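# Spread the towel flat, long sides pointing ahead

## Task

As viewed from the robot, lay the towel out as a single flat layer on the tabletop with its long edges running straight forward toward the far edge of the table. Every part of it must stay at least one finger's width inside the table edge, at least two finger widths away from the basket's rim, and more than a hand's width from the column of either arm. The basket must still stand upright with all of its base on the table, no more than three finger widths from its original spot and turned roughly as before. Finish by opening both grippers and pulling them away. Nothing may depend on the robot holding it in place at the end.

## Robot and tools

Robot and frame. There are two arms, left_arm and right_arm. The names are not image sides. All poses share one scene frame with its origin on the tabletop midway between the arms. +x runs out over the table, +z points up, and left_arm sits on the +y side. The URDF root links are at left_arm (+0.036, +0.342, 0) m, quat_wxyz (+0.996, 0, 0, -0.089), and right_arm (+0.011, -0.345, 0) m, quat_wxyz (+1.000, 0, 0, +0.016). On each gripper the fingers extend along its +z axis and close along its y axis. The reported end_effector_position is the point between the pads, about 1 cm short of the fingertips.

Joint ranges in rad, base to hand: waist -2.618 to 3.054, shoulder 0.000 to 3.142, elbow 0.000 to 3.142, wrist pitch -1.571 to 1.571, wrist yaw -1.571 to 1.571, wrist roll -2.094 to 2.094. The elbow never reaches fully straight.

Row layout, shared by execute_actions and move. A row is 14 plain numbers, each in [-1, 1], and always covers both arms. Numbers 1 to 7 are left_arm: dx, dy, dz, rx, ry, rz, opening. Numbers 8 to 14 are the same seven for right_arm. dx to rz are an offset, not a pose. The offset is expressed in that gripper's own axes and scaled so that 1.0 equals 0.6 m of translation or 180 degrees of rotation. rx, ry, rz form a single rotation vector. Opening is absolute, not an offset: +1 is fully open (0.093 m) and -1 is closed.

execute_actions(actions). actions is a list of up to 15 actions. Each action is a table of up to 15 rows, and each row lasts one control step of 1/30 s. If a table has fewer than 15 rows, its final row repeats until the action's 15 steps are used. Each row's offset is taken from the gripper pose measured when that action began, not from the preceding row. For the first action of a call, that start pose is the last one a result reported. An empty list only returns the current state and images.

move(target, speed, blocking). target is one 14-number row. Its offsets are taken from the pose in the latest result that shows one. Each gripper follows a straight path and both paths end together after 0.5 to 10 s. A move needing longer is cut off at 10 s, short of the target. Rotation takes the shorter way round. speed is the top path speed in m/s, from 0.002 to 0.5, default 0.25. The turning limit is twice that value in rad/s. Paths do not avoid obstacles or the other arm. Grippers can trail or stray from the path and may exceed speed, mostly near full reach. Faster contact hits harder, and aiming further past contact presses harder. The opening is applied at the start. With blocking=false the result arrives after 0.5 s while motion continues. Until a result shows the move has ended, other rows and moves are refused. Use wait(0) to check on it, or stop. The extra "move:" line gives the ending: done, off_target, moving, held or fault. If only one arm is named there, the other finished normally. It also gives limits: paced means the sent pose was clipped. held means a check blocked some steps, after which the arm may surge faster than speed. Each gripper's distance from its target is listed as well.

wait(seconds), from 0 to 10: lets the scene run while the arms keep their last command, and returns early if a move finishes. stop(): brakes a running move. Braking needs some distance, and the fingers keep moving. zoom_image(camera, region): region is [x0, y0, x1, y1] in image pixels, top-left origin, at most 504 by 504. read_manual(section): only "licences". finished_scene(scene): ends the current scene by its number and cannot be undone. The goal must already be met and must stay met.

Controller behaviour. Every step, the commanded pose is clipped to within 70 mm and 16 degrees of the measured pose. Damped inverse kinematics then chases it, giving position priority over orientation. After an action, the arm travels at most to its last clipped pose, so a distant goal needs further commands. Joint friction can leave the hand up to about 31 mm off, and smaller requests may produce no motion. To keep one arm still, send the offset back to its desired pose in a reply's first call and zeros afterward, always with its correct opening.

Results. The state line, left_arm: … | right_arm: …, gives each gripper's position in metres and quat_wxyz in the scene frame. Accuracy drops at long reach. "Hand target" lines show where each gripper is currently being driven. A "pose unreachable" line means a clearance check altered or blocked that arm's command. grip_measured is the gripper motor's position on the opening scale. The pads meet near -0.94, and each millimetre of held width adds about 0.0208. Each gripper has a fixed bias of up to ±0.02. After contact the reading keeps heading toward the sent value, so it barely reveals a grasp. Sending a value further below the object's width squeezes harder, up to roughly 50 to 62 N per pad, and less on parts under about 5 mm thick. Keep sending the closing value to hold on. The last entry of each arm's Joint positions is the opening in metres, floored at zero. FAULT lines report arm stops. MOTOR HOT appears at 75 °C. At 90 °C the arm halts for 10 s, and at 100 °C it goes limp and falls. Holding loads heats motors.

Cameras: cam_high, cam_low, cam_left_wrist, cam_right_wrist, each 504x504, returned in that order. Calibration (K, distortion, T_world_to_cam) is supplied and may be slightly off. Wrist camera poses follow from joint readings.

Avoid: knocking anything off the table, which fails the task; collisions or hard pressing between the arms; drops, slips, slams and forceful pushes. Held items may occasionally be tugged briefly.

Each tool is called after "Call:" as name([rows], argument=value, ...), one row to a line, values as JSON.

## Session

Call:
execute_actions(actions=[])

Scene clock: 0.00 s.
left_arm: end_effector_position=(+0.5198, +0.6333, +0.2234) grip_measured=+1.000 end_effector_quat_wxyz=(-0.421, +0.714, -0.261, +0.494) | right_arm: end_effector_position=(+0.2574, -0.3993, +0.3707) grip_measured=+1.000 end_effector_quat_wxyz=(+0.194, +0.850, +0.414, +0.263)
Joint positions: left_arm=[ 0.797  1.875  1.212  0.5    0.26  -2.043  0.093] | right_arm=[-0.273  1.276  1.922 -1.551 -0.035  2.007  0.093]
Joint velocities: left_arm=[ 0.002  0.002 -0.002  0.022 -0.007  0.022  0.   ] | right_arm=[-0.002 -0.027  0.007 -0.007  0.022 -0.022  0.   ]
Motor temperatures (°C, as the motors report them): left_arm=[26 36 32 32 29 27] | right_arm=[26 28 32 29 26 28]
Hand target (left_arm): +0.520, +0.633, +0.223; -0.421, +0.714, -0.261, +0.494
Hand target (right_arm): +0.257, -0.399, +0.371; +0.194, +0.850, +0.414, +0.263
camera_calibration (this result's frames):
cam_left_wrist: T_world_to_cam=[[-0.0376209, 0.523718, 0.851061, -0.499781], [-0.0369631, -0.85181, 0.522545, 0.477645], [0.998608, -0.0117992, 0.0514041, -0.439268], [0, 0, 0, 1]] pos_world=[0.437509, 0.663424, 0.198333]
cam_right_wrist: T_world_to_cam=[[-0.597938, 0.581949, -0.551186, 0.586335], [0.205405, 0.775943, 0.596423, 0.0730943], [0.774777, 0.243408, -0.583501, 0.197977], [0, 0, 0, 1]] pos_world=[0.18219, -0.446123, 0.395104]

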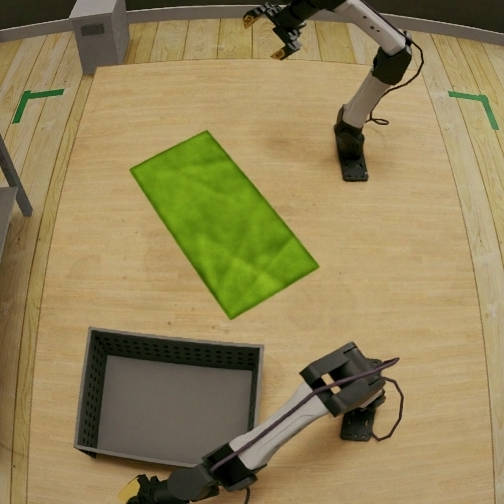

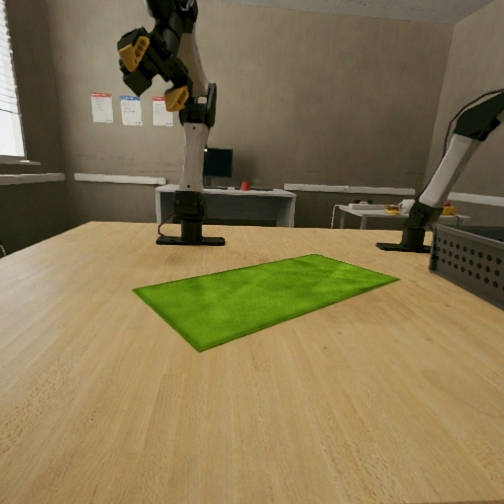

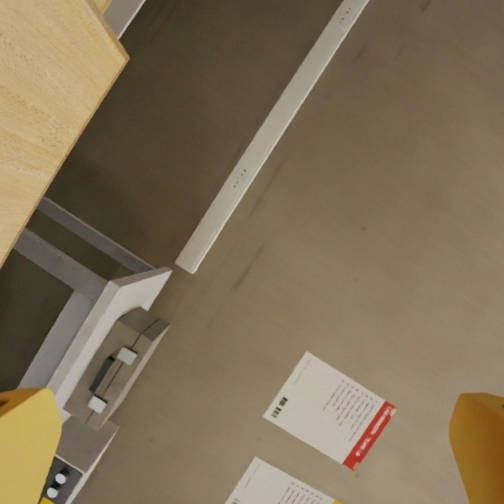

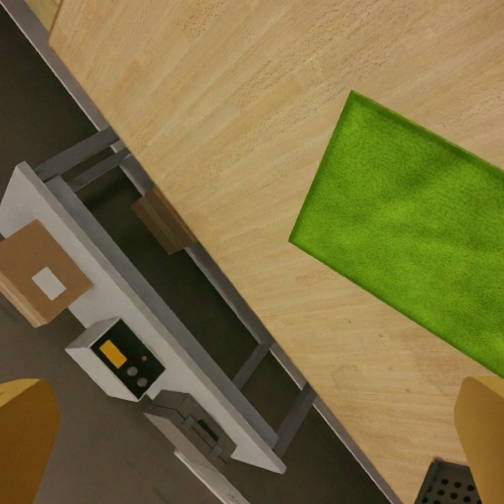

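Call:
move(target=[0.23,-0.208,-0.263,0,0,0,0,0,-0.102,0.546,0.21,0.155,-0.68,0], speed=0.35)

Call:
move(target=[0.345,0.583,-0.328,-0.426,0.363,0.616,0,0,0,0,0,0,0,0], speed=0.35)

Scene clock: 25.00 s.
left_arm: end_effector_position=(+0.4288, +0.5375, +0.4068) grip_measured=+0.002 end_effector_quat_wxyz=(-0.410, +0.724, -0.267, +0.486) | right_arm: end_effector_position=(+0.4086, -0.4058, +0.0764) grip_measured=+0.002 end_effector_quat_wxyz=(-0.014, +0.016, +1.000, +0.003)
Joint positions: left_arm=[ 0.707  1.355  1.446 -0.286  0.178 -2.053  0.045] | right_arm=[-0.186  2.12   1.8   -1.279 -0.002 -0.122  0.045]
Joint velocities: left_arm=[-0.002 -0.017 -0.002 -0.007  0.007  0.022  0.   ] | right_arm=[ 0.007 -0.017 -0.007 -0.037  0.051 -0.022  0.   ]
Motor temperatures (°C, as the motors report them): left_arm=[26 41 35 37 29 27] | right_arm=[26 29 34 31 26 28]
Hand target (left_arm): +0.424, +0.533, +0.424; -0.421, +0.714, -0.261, +0.495
Hand target (right_arm): +0.418, -0.405, +0.078; -0.000, +0.005, +1.000, -0.003
Off the commanded pose (left_arm): 0.018 m, 2 deg.
Off the commanded pose (right_arm): 0.013 m, 2 deg.
move: off_target (left_arm, right_arm)
camera_calibration (this result's frames):
cam_left_wrist: T_world_to_cam=[[-0.0077969, 0.536508, 0.843859, -0.62586], [-0.025779, -0.843713, 0.536176, 0.282109], [0.999637, -0.0175734, 0.020409, -0.343674], [0, 0, 0, 1]] pos_world=[0.345942, 0.567758, 0.383892]
cam_right_wrist: T_world_to_cam=[[-0.0321432, -0.999425, -0.010833, -0.39586], [-0.889356, 0.023654, 0.456603, 0.375359], [-0.456084, 0.0243111, -0.889605, 0.348044], [0, 0, 0, 1]] pos_world=[0.479841, -0.412973, 0.133943]

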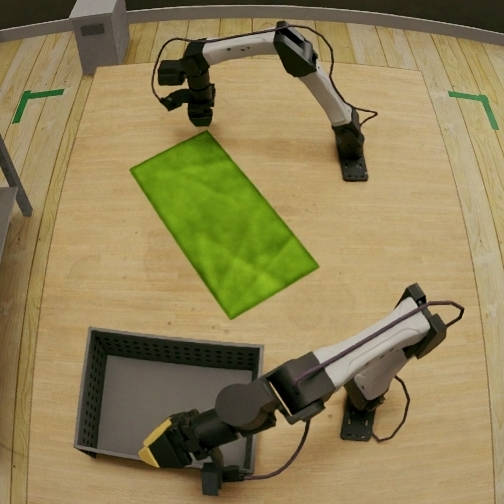

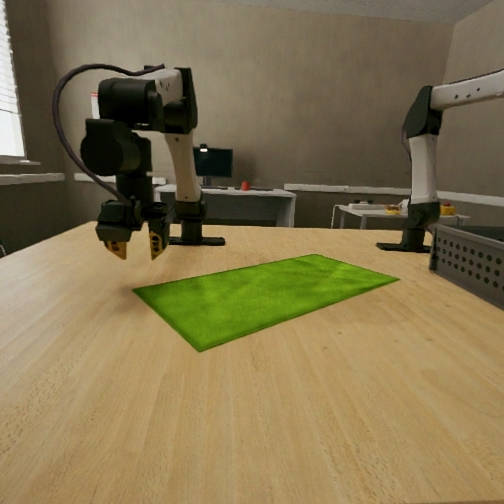

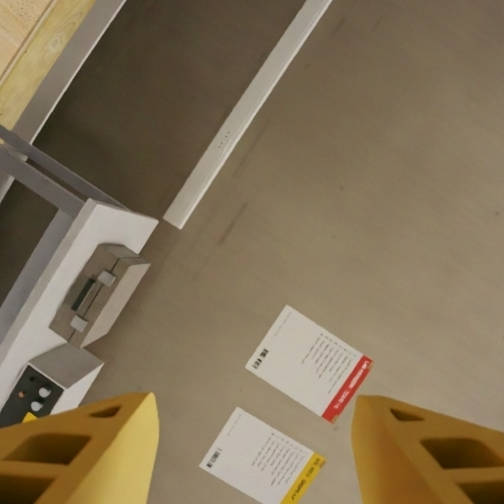

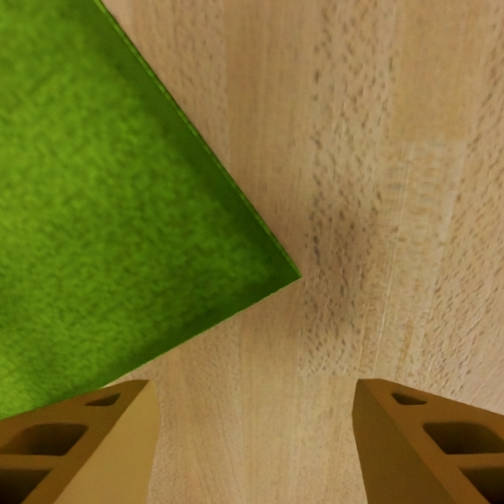

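Scene clock: 29.23 s.
left_arm: end_effector_position=(+0.3327, +0.1242, +0.2436) grip_measured=+0.002 end_effector_quat_wxyz=(+0.070, -0.015, +0.992, -0.102) | right_arm: end_effector_position=(+0.4086, -0.4058, +0.0764) grip_measured=+0.002 end_effector_quat_wxyz=(-0.014, +0.016, +1.000, +0.003)
Joint positions: left_arm=[-0.417  1.818  2.027 -1.546  0.087 -0.635  0.045] | right_arm=[-0.186  2.12   1.8   -1.279 -0.002 -0.122  0.045]
Joint velocities: left_arm=[-0.037 -0.002  0.007  0.007  0.007  0.11  -0.   ] | right_arm=[ 0.017 -0.022 -0.007 -0.095  0.022 -0.022  0.   ]
Motor temperatures (°C, as the motors report them): left_arm=[26 40 35 37 29 27] | right_arm=[26 31 34 31 26 28]
Hand target (left_arm): +0.335, +0.124, +0.248; +0.078, -0.007, +0.992, -0.099
Hand target (right_arm): +0.409, -0.406, +0.076; -0.014, +0.016, +1.000, +0.003
Off the commanded pose (left_arm): 0.004 m, 15 deg.
Off the commanded pose (right_arm): 0.000 m, 0 deg.
joint sent to its limit (left arm) — the command would take joint 4 (wrist pitch) past its lower limit, so that joint was sent only as far as its limit.
move: off_target (left_arm)
camera_calibration (this result's frames):
cam_left_wrist: T_world_to_cam=[[0.0309943, -0.980082, 0.19616, 0.0660439], [-0.960855, 0.0248411, 0.275934, 0.285021], [-0.275311, -0.197034, -0.940947, 0.429059], [0, 0, 0, 1]] pos_world=[0.389941, 0.142187, 0.31212]
cam_right_wrist: T_world_to_cam=[[-0.0321432, -0.999425, -0.010833, -0.39586], [-0.889356, 0.023654, 0.456603, 0.375359], [-0.456084, 0.0243111, -0.889605, 0.348044], [0, 0, 0, 1]] pos_world=[0.479841, -0.412973, 0.133943]

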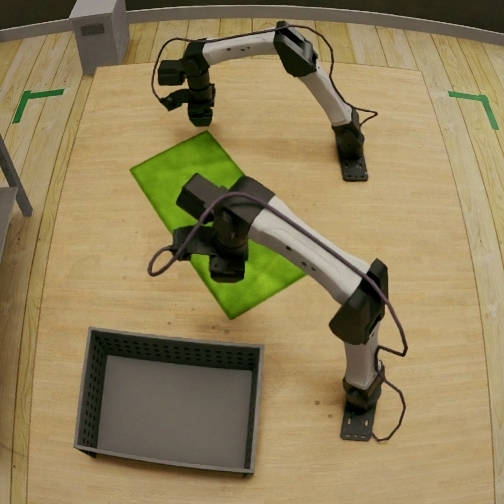

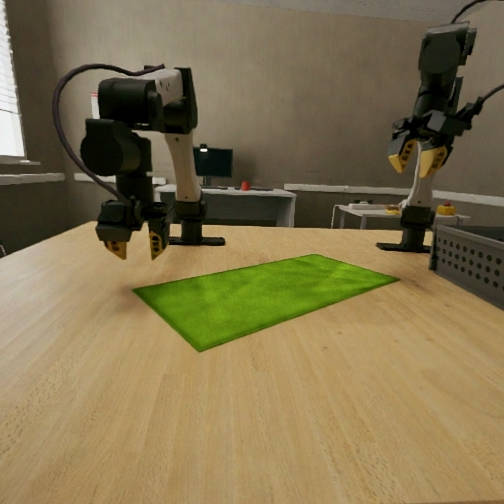

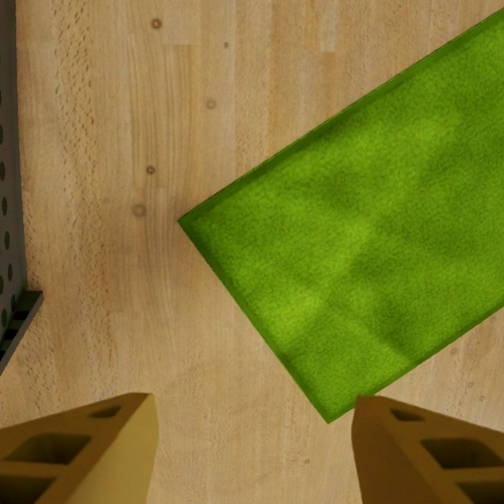

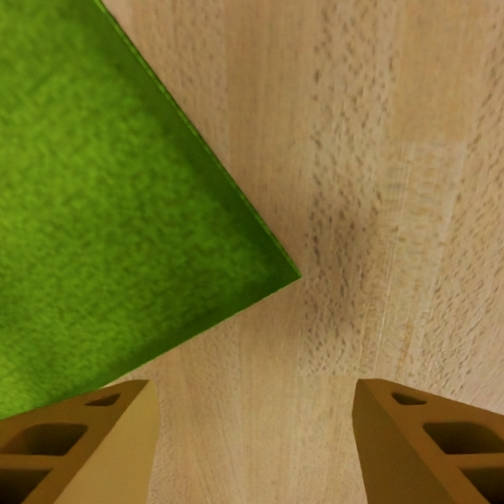

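Call:
move(target=[0.007,0.039,0.307,-0.065,0.045,0.01,0,-0.045,0.005,0.13,0,0.01,0,0], speed=0.15)

Scene clock: 42.97 s.
left_arm: end_effector_position=(+0.3530, +0.1144, +0.0621) grip_measured=+0.002 end_effector_quat_wxyz=(-0.008, -0.008, +1.000, -0.004) | right_arm: end_effector_position=(+0.4278, -0.4085, +0.0172) grip_measured=+0.002 end_effector_quat_wxyz=(-0.027, +0.017, +0.999, +0.006)
Joint positions: left_arm=[-0.439  2.058  1.65  -1.171  0.016 -0.633  0.045] | right_arm=[-0.186  2.267  1.8   -1.159 -0.004 -0.118  0.045]
Joint velocities: left_arm=[-0.017 -0.002 -0.007  0.022 -0.022  0.022 -0.001] | right_arm=[ 0.002 -0.007 -0.012  0.007 -0.11   0.007 -0.   ]
Motor temperatures (°C, as the motors report them): left_arm=[26 40 36 35 29 27] | right_arm=[26 35 35 30 26 28]
Hand target (left_arm): +0.354, +0.113, +0.058; -0.001, -0.001, +1.000, -0.001
Hand target (right_arm): +0.432, -0.403, -0.002; -0.030, +0.016, +0.999, +0.003
Off the commanded pose (left_arm): 0.005 m, 1 deg.
Off the commanded pose (right_arm): 0.021 m, 0 deg.
move: off_target (right_arm)
camera_calibration (this result's frames):
cam_left_wrist: T_world_to_cam=[[0.0300617, -0.999542, -0.00341364, 0.10638], [-0.905345, -0.0286757, 0.423708, 0.332238], [-0.423612, -0.00964687, -0.905792, 0.290685], [0, 0, 0, 1]] pos_world=[0.42073, 0.118663, 0.122892]
cam_right_wrist: T_world_to_cam=[[-0.0363647, -0.99922, -0.015389, -0.39661], [-0.876814, 0.0245143, 0.480204, 0.414115], [-0.479452, 0.0309557, -0.877022, 0.316689], [0, 0, 0, 1]] pos_world=[0.500517, -0.416255, 0.0727803]

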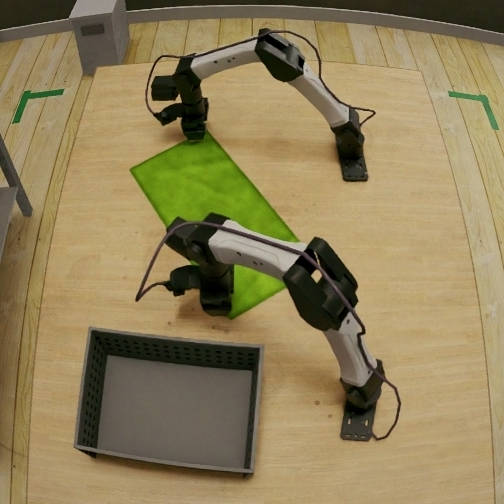

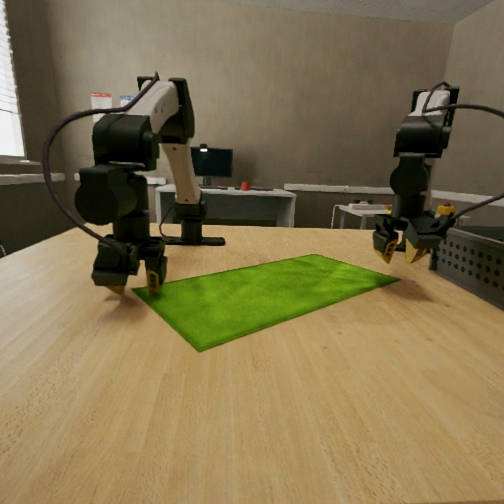

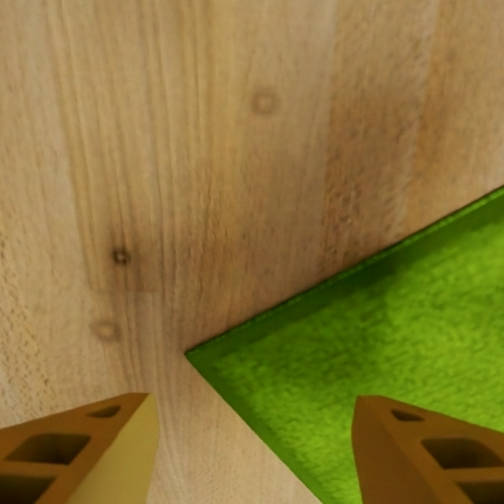

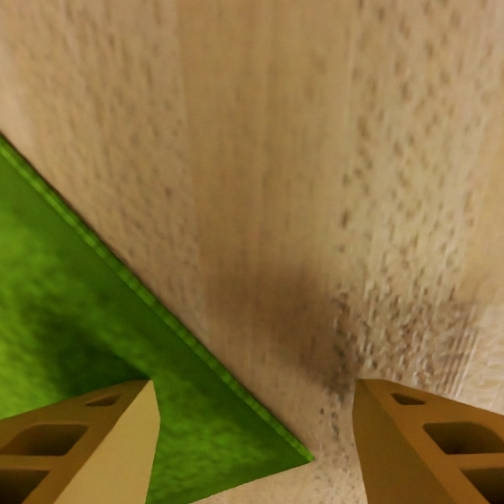

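Call:
move(target=[-0.01,-0.025,0.11,0,0,0,0,0,0,0.02,0,0,0,-1], speed=0.07)

Call:
move(target=[0,0,0.02,0,0,0,-1,0,0,0,0,0,0,-1], speed=0.05)

Call:
move(target=[0,0,-0.08,0,0,0,-1,0,0,-0.08,0,0,0,-1], speed=0.1)

Scene clock: 50.53 s.
left_arm: end_effector_position=(+0.3574, +0.1066, +0.0184) grip_measured=+0.002 end_effector_quat_wxyz=(-0.010, -0.007, +1.000, -0.002) | right_arm: end_effector_position=(+0.4277, -0.4049, +0.0181) grip_measured=-0.985 end_effector_quat_wxyz=(-0.027, +0.016, +0.999, +0.012)
Joint positions: left_arm=[-0.449  2.135  1.59  -1.04   0.016 -0.64   0.045] | right_arm=[-0.182  2.265  1.8   -1.162 -0.017 -0.118  0.   ]
Joint velocities: left_arm=[-0.007 -0.007  0.017  0.037 -0.037 -0.007 -0.   ] | right_arm=[ 0.007  0.012 -0.007  0.007 -0.037  0.037  0.   ]
Motor temperatures (°C, as the motors report them): left_arm=[26 41 36 34 29 27] | right_arm=[26 36 35 30 26 28]
Hand target (left_arm): +0.357, +0.101, -0.003; -0.009, -0.008, +1.000, -0.004
Hand target (right_arm): +0.427, -0.408, +0.005; -0.028, +0.017, +0.999, +0.006
Off the commanded pose (left_arm): 0.024 m, 0 deg.
Off the commanded pose (right_arm): 0.013 m, 1 deg.
move: off_target (left_arm, right_arm)
camera_calibration (this result's frames):
cam_left_wrist: T_world_to_cam=[[0.0273629, -0.999599, -0.00731815, 0.0992973], [-0.903515, -0.0278635, 0.427649, 0.353636], [-0.427682, -0.00508965, -0.903915, 0.253837], [0, 0, 0, 1]] pos_world=[0.42536, 0.110403, 0.0789416]
cam_right_wrist: T_world_to_cam=[[-0.0340226, -0.999018, -0.0283811, -0.393761], [-0.877255, 0.0162466, 0.47975, 0.410327], [-0.478818, 0.0412198, -0.876946, 0.321289], [0, 0, 0, 1]] pos_world=[0.500404, -0.413284, 0.0737232]

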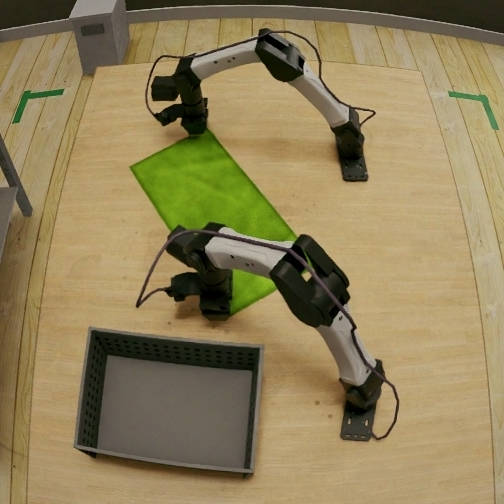

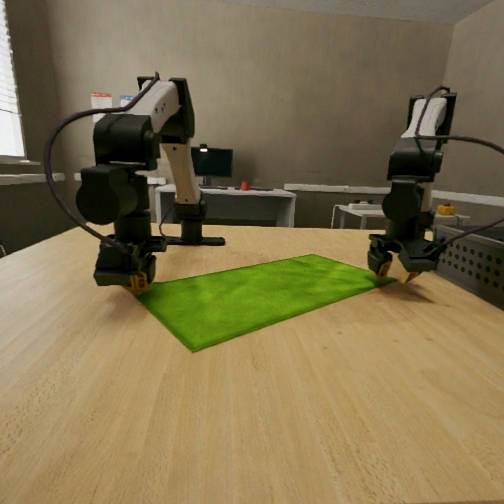

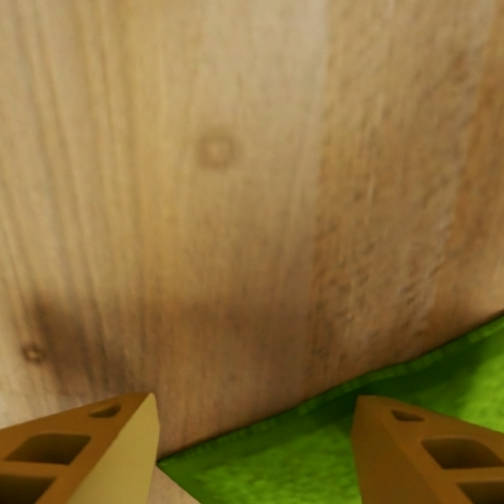

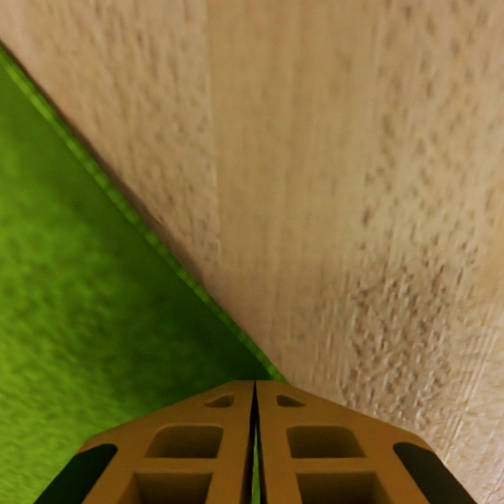

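Scene clock: 51.23 s.
left_arm: end_effector_position=(+0.3576, +0.1033, +0.0185) grip_measured=-0.990 end_effector_quat_wxyz=(-0.010, -0.006, +1.000, -0.009) | right_arm: end_effector_position=(+0.4275, -0.4048, +0.0182) grip_measured=-0.985 end_effector_quat_wxyz=(-0.027, +0.016, +0.999, +0.013)
Joint positions: left_arm=[-0.45   2.135  1.59  -1.031  0.027 -0.64   0.   ] | right_arm=[-0.182  2.265  1.8   -1.163 -0.018 -0.118  0.   ]
Joint velocities: left_arm=[-0.012  0.007 -0.007 -0.051  0.022 -0.051  0.   ] | right_arm=[-0.007  0.017 -0.002  0.037 -0.095 -0.051  0.   ]
Motor temperatures (°C, as the motors report them): left_arm=[26 41 36 34 29 27] | right_arm=[26 37 35 30 26 28]
Hand target (left_arm): +0.357, +0.107, +0.007; -0.011, -0.006, +1.000, -0.002
Hand target (right_arm): +0.428, -0.405, +0.018; -0.027, +0.016, +0.999, +0.012
Off the commanded pose (left_arm): 0.012 m, 1 deg.
Off the commanded pose (right_arm): 0.000 m, 0 deg.
move: off_target (left_arm)
camera_calibration (this result's frames):
cam_left_wrist: T_world_to_cam=[[0.0259456, -0.99964, 0.00679916, 0.0962952], [-0.903809, -0.020551, 0.427442, 0.353131], [-0.427149, -0.0172354, -0.904017, 0.255018], [0, 0, 0, 1]] pos_world=[0.425595, 0.107913, 0.0789424]
cam_right_wrist: T_world_to_cam=[[-0.0340845, -0.998992, -0.0292253, -0.393559], [-0.876946, 0.0158686, 0.480326, 0.40988], [-0.479378, 0.0420007, -0.876603, 0.321765], [0, 0, 0, 1]] pos_world=[0.500276, -0.413181, 0.0736821]

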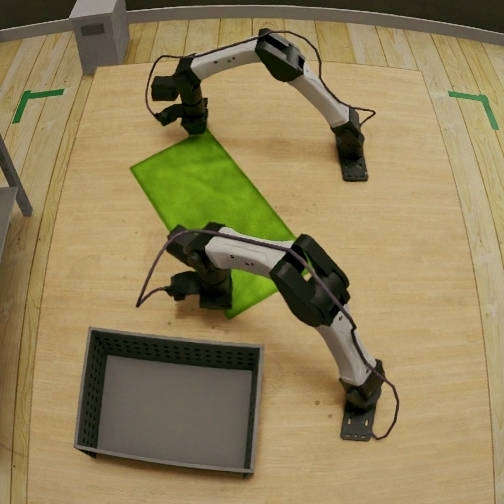

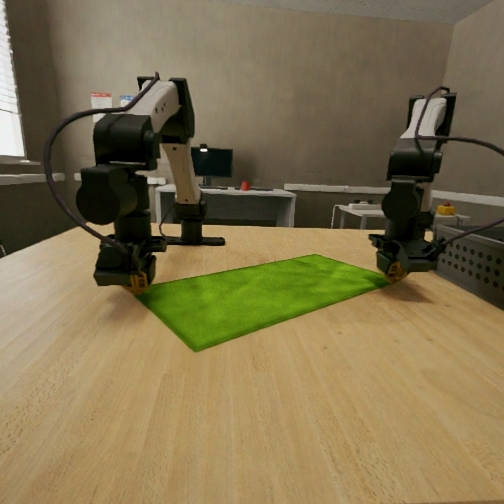

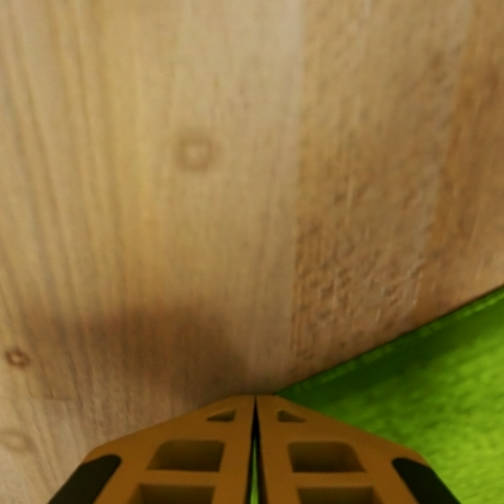

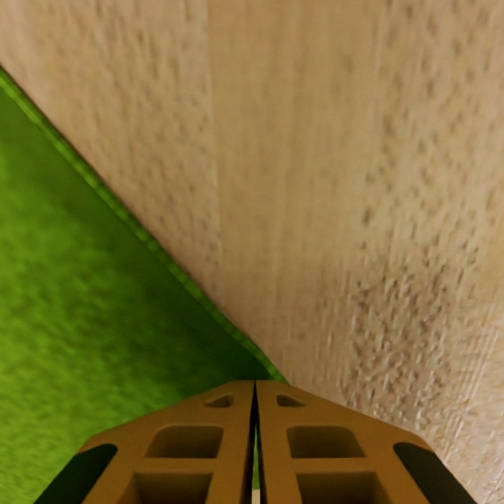

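Scene clock: 52.27 s.
left_arm: end_effector_position=(+0.3554, +0.1049, +0.0537) grip_measured=-0.990 end_effector_quat_wxyz=(-0.020, -0.006, +1.000, -0.002) | right_arm: end_effector_position=(+0.4283, -0.4049, +0.0533) grip_measured=-0.985 end_effector_quat_wxyz=(-0.037, +0.016, +0.999, +0.014)
Joint positions: left_arm=[-0.45   2.114  1.7   -1.186  0.027 -0.64   0.   ] | right_arm=[-0.182  2.265  1.94  -1.323 -0.018 -0.118  0.   ]
Joint velocities: left_arm=[-0.027 -0.012 -0.007  0.007  0.022 -0.095  0.   ] | right_arm=[ 0.002 -0.002 -0.002 -0.022  0.022 -0.037  0.   ]
Motor temperatures (°C, as the motors report them): left_arm=[26 42 36 34 29 27] | right_arm=[26 37 35 30 26 28]
Hand target (left_arm): +0.358, +0.103, +0.066; -0.010, -0.006, +1.000, -0.009
Hand target (right_arm): +0.430, -0.405, +0.066; -0.027, +0.016, +0.999, +0.013
Off the commanded pose (left_arm): 0.013 m, 1 deg.
Off the commanded pose (right_arm): 0.013 m, 1 deg.
move: off_target (left_arm, right_arm)
camera_calibration (this result's frames):
cam_left_wrist: T_world_to_cam=[[0.025938, -0.999635, -0.00759462, 0.0985196], [-0.895468, -0.0266108, 0.44433, 0.332832], [-0.444369, -0.00472426, -0.895831, 0.290323], [0, 0, 0, 1]] pos_world=[0.424495, 0.108712, 0.112941]
cam_right_wrist: T_world_to_cam=[[-0.0346682, -0.998904, -0.0314608, -0.392211], [-0.867544, 0.0144512, 0.497151, 0.388124], [-0.496151, 0.044529, -0.867093, 0.360656], [0, 0, 0, 1]] pos_world=[0.502058, -0.41345, 0.107427]

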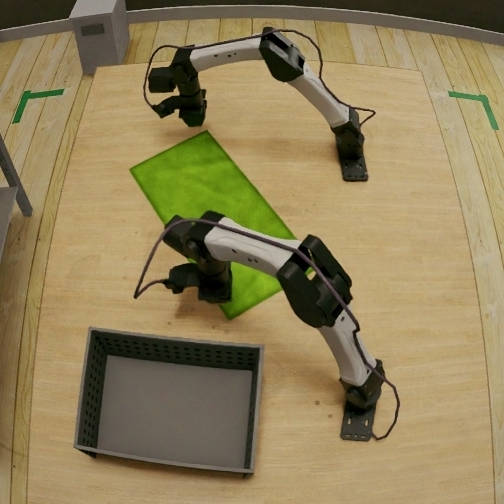

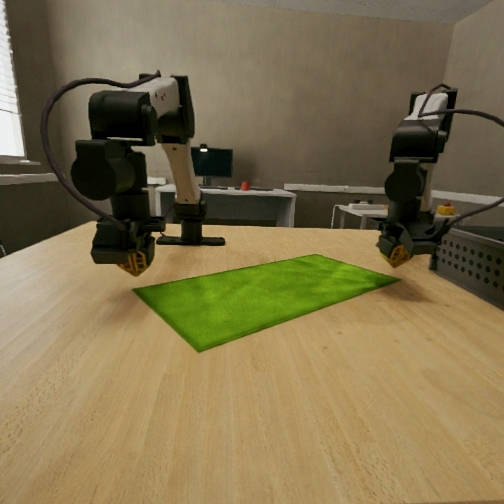

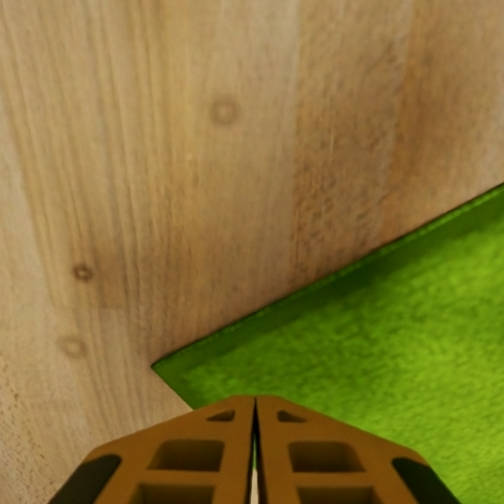

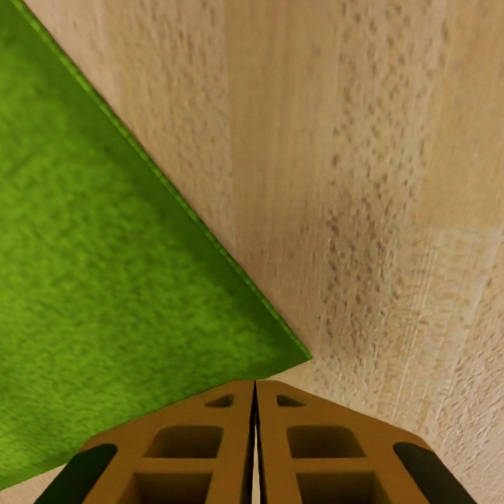

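Call:
move(target=[0,0,0.1,0,0,0,-1,0,0.03,0.1,0,0,0,-1], speed=0.07)

Call:
move(target=[0.225,0.008,0.035,0,0,0,-1,-0.15,0.167,0.035,0,0,0,-1], speed=0.06)

Scene clock: 63.73 s.
left_arm: end_effector_position=(+0.3517, +0.1076, +0.0162) grip_measured=-0.990 end_effector_quat_wxyz=(-0.023, -0.006, +1.000, -0.000) | right_arm: end_effector_position=(+0.4202, -0.3950, +0.0164) grip_measured=-0.985 end_effector_quat_wxyz=(-0.041, +0.020, +0.999, +0.010)
Joint positions: left_arm=[-0.45   2.139  1.587 -1.055  0.027 -0.64   0.   ] | right_arm=[-0.159  2.259  1.781 -1.177 -0.011 -0.087  0.   ]
Joint velocities: left_arm=[-0.002 -0.007 -0.022 -0.051  0.051  0.022  0.   ] | right_arm=[ 0.007 -0.037  0.002  0.022  0.051  0.066  0.   ]
Motor temperatures (°C, as the motors report them): left_arm=[26 44 37 33 29 27] | right_arm=[26 42 36 30 26 28]
Hand target (left_arm): +0.352, +0.106, -0.005; -0.021, -0.006, +1.000, -0.002
Hand target (right_arm): +0.423, -0.386, -0.005; -0.038, +0.016, +0.999, +0.014
Off the commanded pose (left_arm): 0.023 m, 0 deg.
Off the commanded pose (right_arm): 0.025 m, 1 deg.
move: off_target (left_arm, right_arm)
camera_calibration (this result's frames):
cam_left_wrist: T_world_to_cam=[[0.0258767, -0.99959, -0.0122373, 0.101089], [-0.892709, -0.0286155, 0.449724, 0.34542], [-0.44989, -0.000713101, -0.893084, 0.256605], [0, 0, 0, 1]] pos_world=[0.421188, 0.111115, 0.0750627]
cam_right_wrist: T_world_to_cam=[[-0.0415059, -0.998874, -0.0229829, -0.381009], [-0.862768, 0.0242304, 0.505019, 0.401064], [-0.503893, 0.0407902, -0.862802, 0.325943], [0, 0, 0, 1]] pos_world=[0.494451, -0.403593, 0.0699227]

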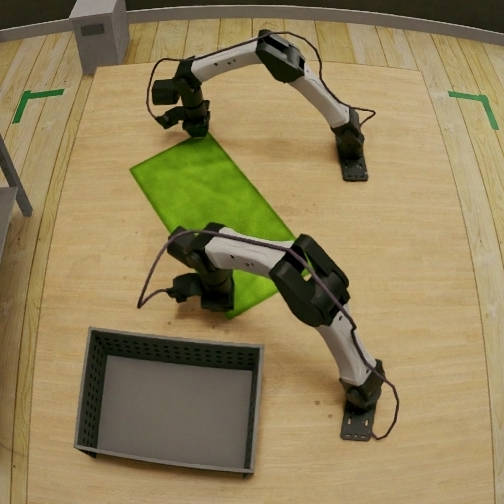

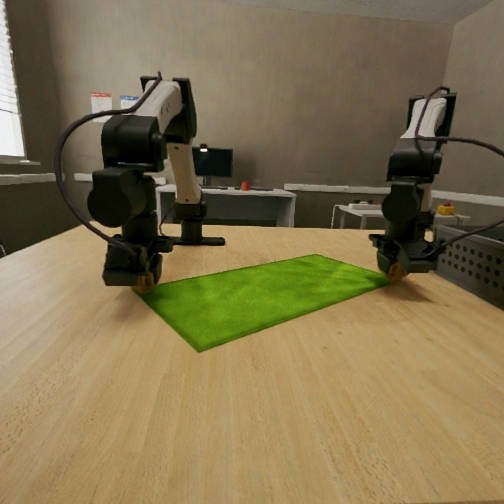

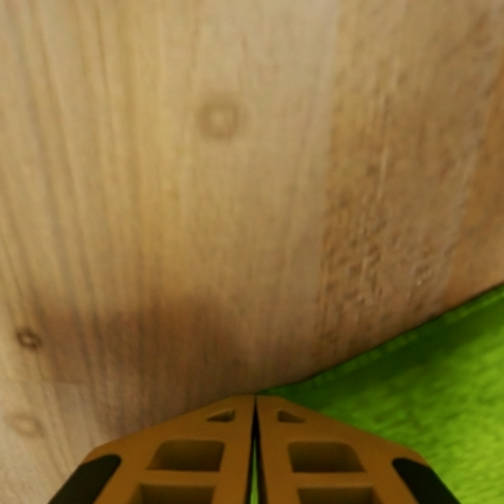

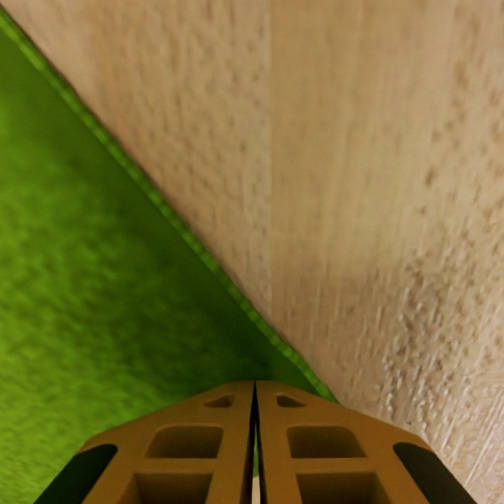

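Scene clock: 66.33 s.
left_arm: end_effector_position=(+0.2396, +0.1003, +0.0157) grip_measured=-0.990 end_effector_quat_wxyz=(+0.014, -0.009, +1.000, -0.018) | right_arm: end_effector_position=(+0.5023, -0.3146, +0.0185) grip_measured=-0.985 end_effector_quat_wxyz=(-0.034, +0.025, +0.999, -0.006)
Joint positions: left_arm=[-0.693  1.798  1.094 -0.821  0.001 -0.889  0.   ] | right_arm=[ 0.031  2.705  2.605 -1.54   0.006  0.114  0.   ]
Joint velocities: left_arm=[ 0.007  0.002 -0.007  0.066  0.022 -0.095  0.   ] | right_arm=[-0.012  0.056  0.11  -0.066  0.066 -0.066  0.   ]
Motor temperatures (°C, as the motors report them): left_arm=[26 44 36 33 29 27] | right_arm=[26 42 36 30 26 28]
Hand target (left_arm): +0.215, +0.111, +0.003; -0.026, -0.007, +1.000, -0.000
Hand target (right_arm): +0.506, -0.297, -0.011; -0.042, +0.020, +0.999, +0.011
Off the commanded pose (left_arm): 0.030 m, 5 deg.
Off the commanded pose (right_arm): 0.035 m, 2 deg.
move: off_target (left_arm, right_arm)
camera_calibration (this result's frames):
cam_left_wrist: T_world_to_cam=[[0.032168, -0.999158, 0.025479, 0.0945774], [-0.923295, -0.0199442, 0.383574, 0.252889], [-0.382743, -0.0358634, -0.923159, 0.193565], [0, 0, 0, 1]] pos_world=[0.304534, 0.106483, 0.0792803]
cam_right_wrist: T_world_to_cam=[[-0.05064, -0.998682, 0.00838663, -0.293202], [-0.869429, 0.0482152, 0.491699, 0.480054], [-0.491455, 0.0176081, -0.870725, 0.352373], [0, 0, 0, 1]] pos_world=[0.575701, -0.322166, 0.0732368]

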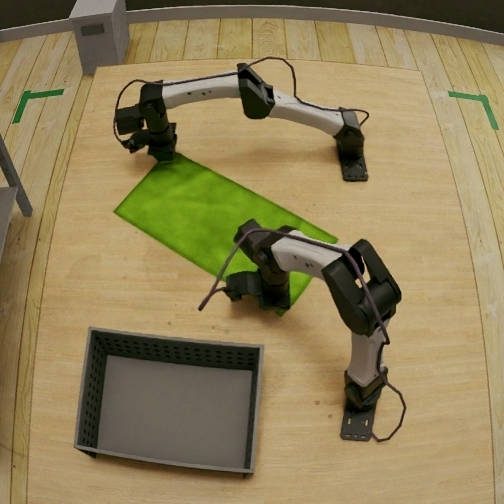

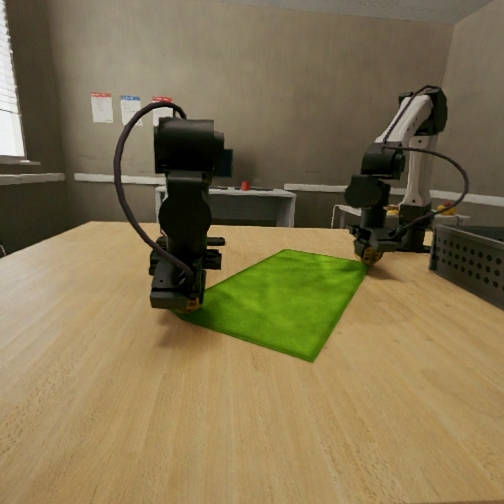

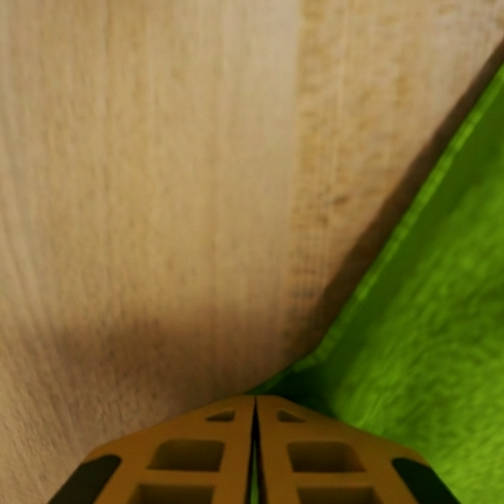

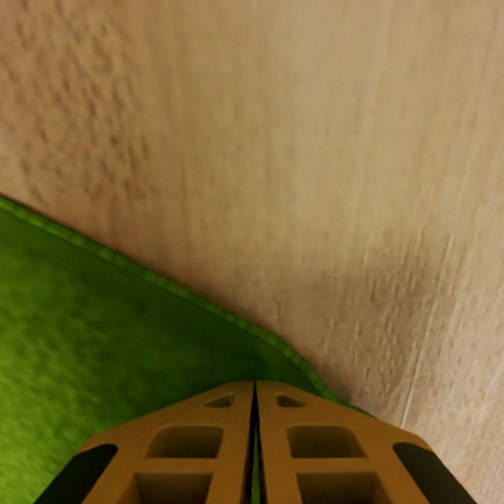

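Call:
move(target=[0.233,-0.06,0.03,0,0,0,-1,-0.138,0.3,0.035,0,-0.15,0,-1], speed=0.06)

Scene clock: 78.77 s.
left_arm: end_effector_position=(+0.1314, +0.0537, +0.0152) grip_measured=-0.990 end_effector_quat_wxyz=(+0.074, -0.023, +0.997, -0.028) | right_arm: end_effector_position=(+0.5901, -0.1543, +0.0226) grip_measured=-0.985 end_effector_quat_wxyz=(+0.217, +0.027, +0.976, -0.018)
Joint positions: left_arm=[-1.147  1.722  0.99  -0.75  -0.132 -1.365  0.   ] | right_arm=[ 0.34   2.789  2.702 -1.09   0.2    0.389  0.   ]
Joint velocities: left_arm=[-0.002  0.012  0.017 -0.022 -0.081 -0.051  0.   ] | right_arm=[-0.012  0.032  0.046  0.007 -0.11   0.022  0.   ]
Motor temperatures (°C, as the motors report them): left_arm=[26 43 35 33 29 27] | right_arm=[27 44 36 30 26 28]
Hand target (left_arm): +0.100, +0.063, -0.003; +0.009, -0.011, +1.000, -0.014
Hand target (right_arm): +0.586, -0.139, -0.012; +0.199, +0.021, +0.980, -0.007
Off the commanded pose (left_arm): 0.037 m, 7 deg.
Off the commanded pose (right_arm): 0.036 m, 2 deg.
move: off_target (left_arm, right_arm)
camera_calibration (this result's frames):
cam_left_wrist: T_world_to_cam=[[0.0573945, -0.9971, 0.0499803, 0.047664], [-0.961559, -0.0417442, 0.271408, 0.16012], [-0.268534, -0.0636364, -0.961166, 0.13707], [0, 0, 0, 1]] pos_world=[0.188037, 0.0629325, 0.0859065]
cam_right_wrist: T_world_to_cam=[[-0.0598902, -0.998018, 0.0193009, -0.123357], [-0.99817, 0.0600386, 0.00720436, 0.635315], [-0.00834888, -0.0188341, -0.999788, 0.108482], [0, 0, 0, 1]] pos_world=[0.62767, -0.159213, 0.106263]

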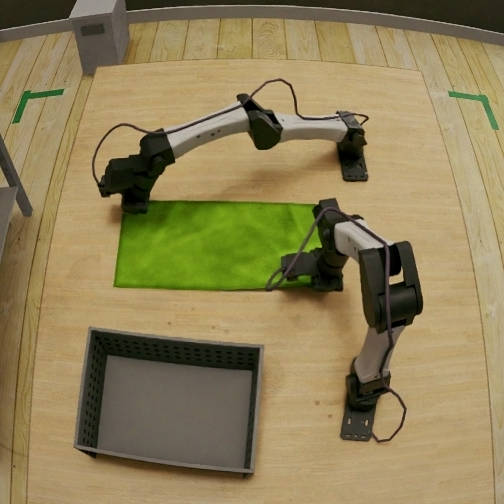

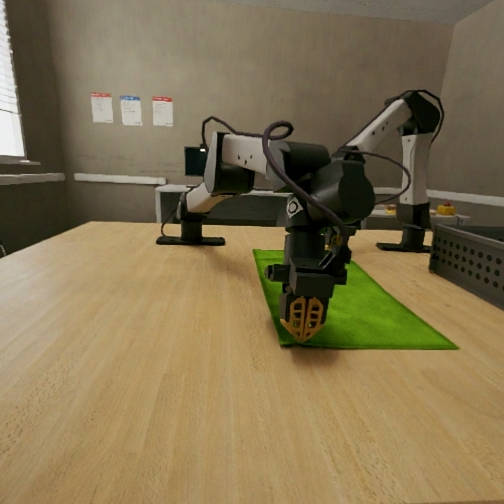

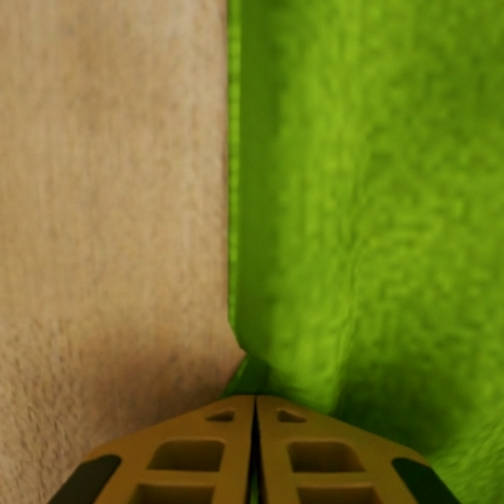

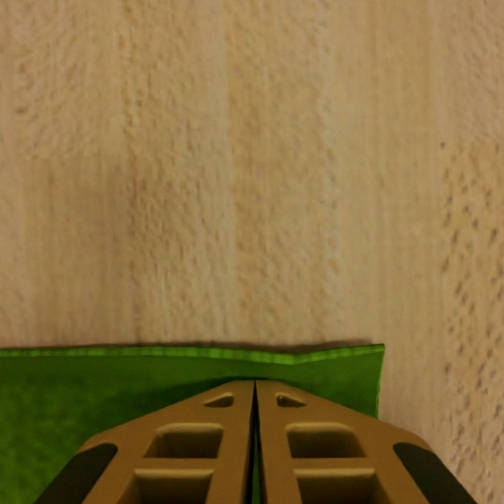

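Call:
move(target=[-0.03,0.05,-0.25,0,0,0,-1,0,-0.15,-0.35,0,0,0,-1], speed=0.15)

Scene clock: 85.60 s.
left_arm: end_effector_position=(+0.1237, +0.0905, +0.1541) grip_measured=-0.990 end_effector_quat_wxyz=(+0.075, -0.023, +0.997, -0.015) | right_arm: end_effector_position=(+0.4985, -0.2269, +0.2021) grip_measured=-0.985 end_effector_quat_wxyz=(+0.208, +0.026, +0.977, -0.024)
Joint positions: left_arm=[-1.146  1.49   1.32  -1.337 -0.14  -1.366  0.   ] | right_arm=[ 0.263  2.215  2.381 -1.35   0.175  0.316  0.   ]
Joint velocities: left_arm=[ 0.012 -0.007  0.002 -0.037 -0.037  0.007  0.   ] | right_arm=[-0.002 -0.007  0.007 -0.007  0.037 -0.051  0.   ]
Motor temperatures (°C, as the motors report them): left_arm=[26 42 35 33 29 27] | right_arm=[27 45 37 31 26 28]
Hand target (left_arm): +0.124, +0.090, +0.165; +0.074, -0.023, +0.997, -0.028
Hand target (right_arm): +0.497, -0.231, +0.216; +0.218, +0.027, +0.975, -0.019
Off the commanded pose (left_arm): 0.010 m, 1 deg.
Off the commanded pose (right_arm): 0.015 m, 1 deg.
move: off_target (right_arm)
camera_calibration (this result's frames):
cam_left_wrist: T_world_to_cam=[[0.0594419, -0.997918, 0.0250103, 0.0815706], [-0.961965, -0.0505722, 0.268452, 0.117896], [-0.266628, -0.0400163, -0.962968, 0.268824], [0, 0, 0, 1]] pos_world=[0.18024, 0.0981205, 0.22518]
cam_right_wrist: T_world_to_cam=[[-0.0602094, -0.99771, 0.0308189, -0.206872], [-0.997825, 0.0609891, 0.0250159, 0.543408], [-0.0268382, -0.0292457, -0.999212, 0.292582], [0, 0, 0, 1]] pos_world=[0.537623, -0.230983, 0.285133]

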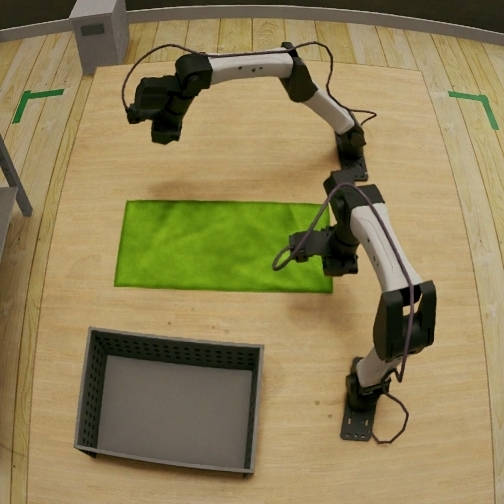

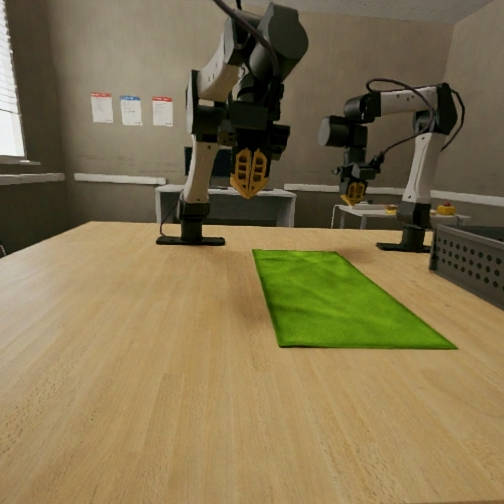

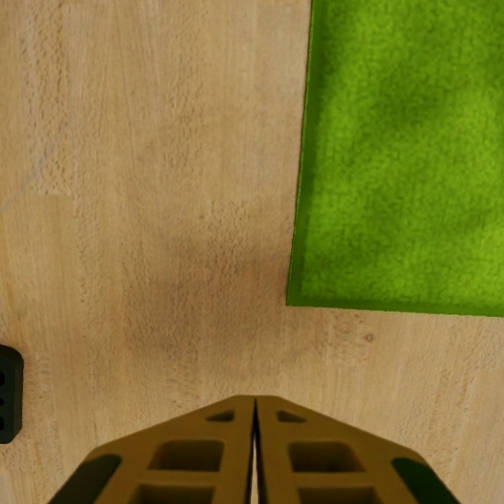

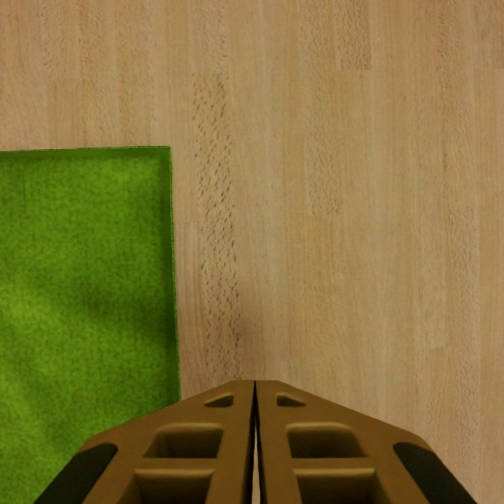

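Call:
finished_scene(scene=2)

The scene is finished: the task was done.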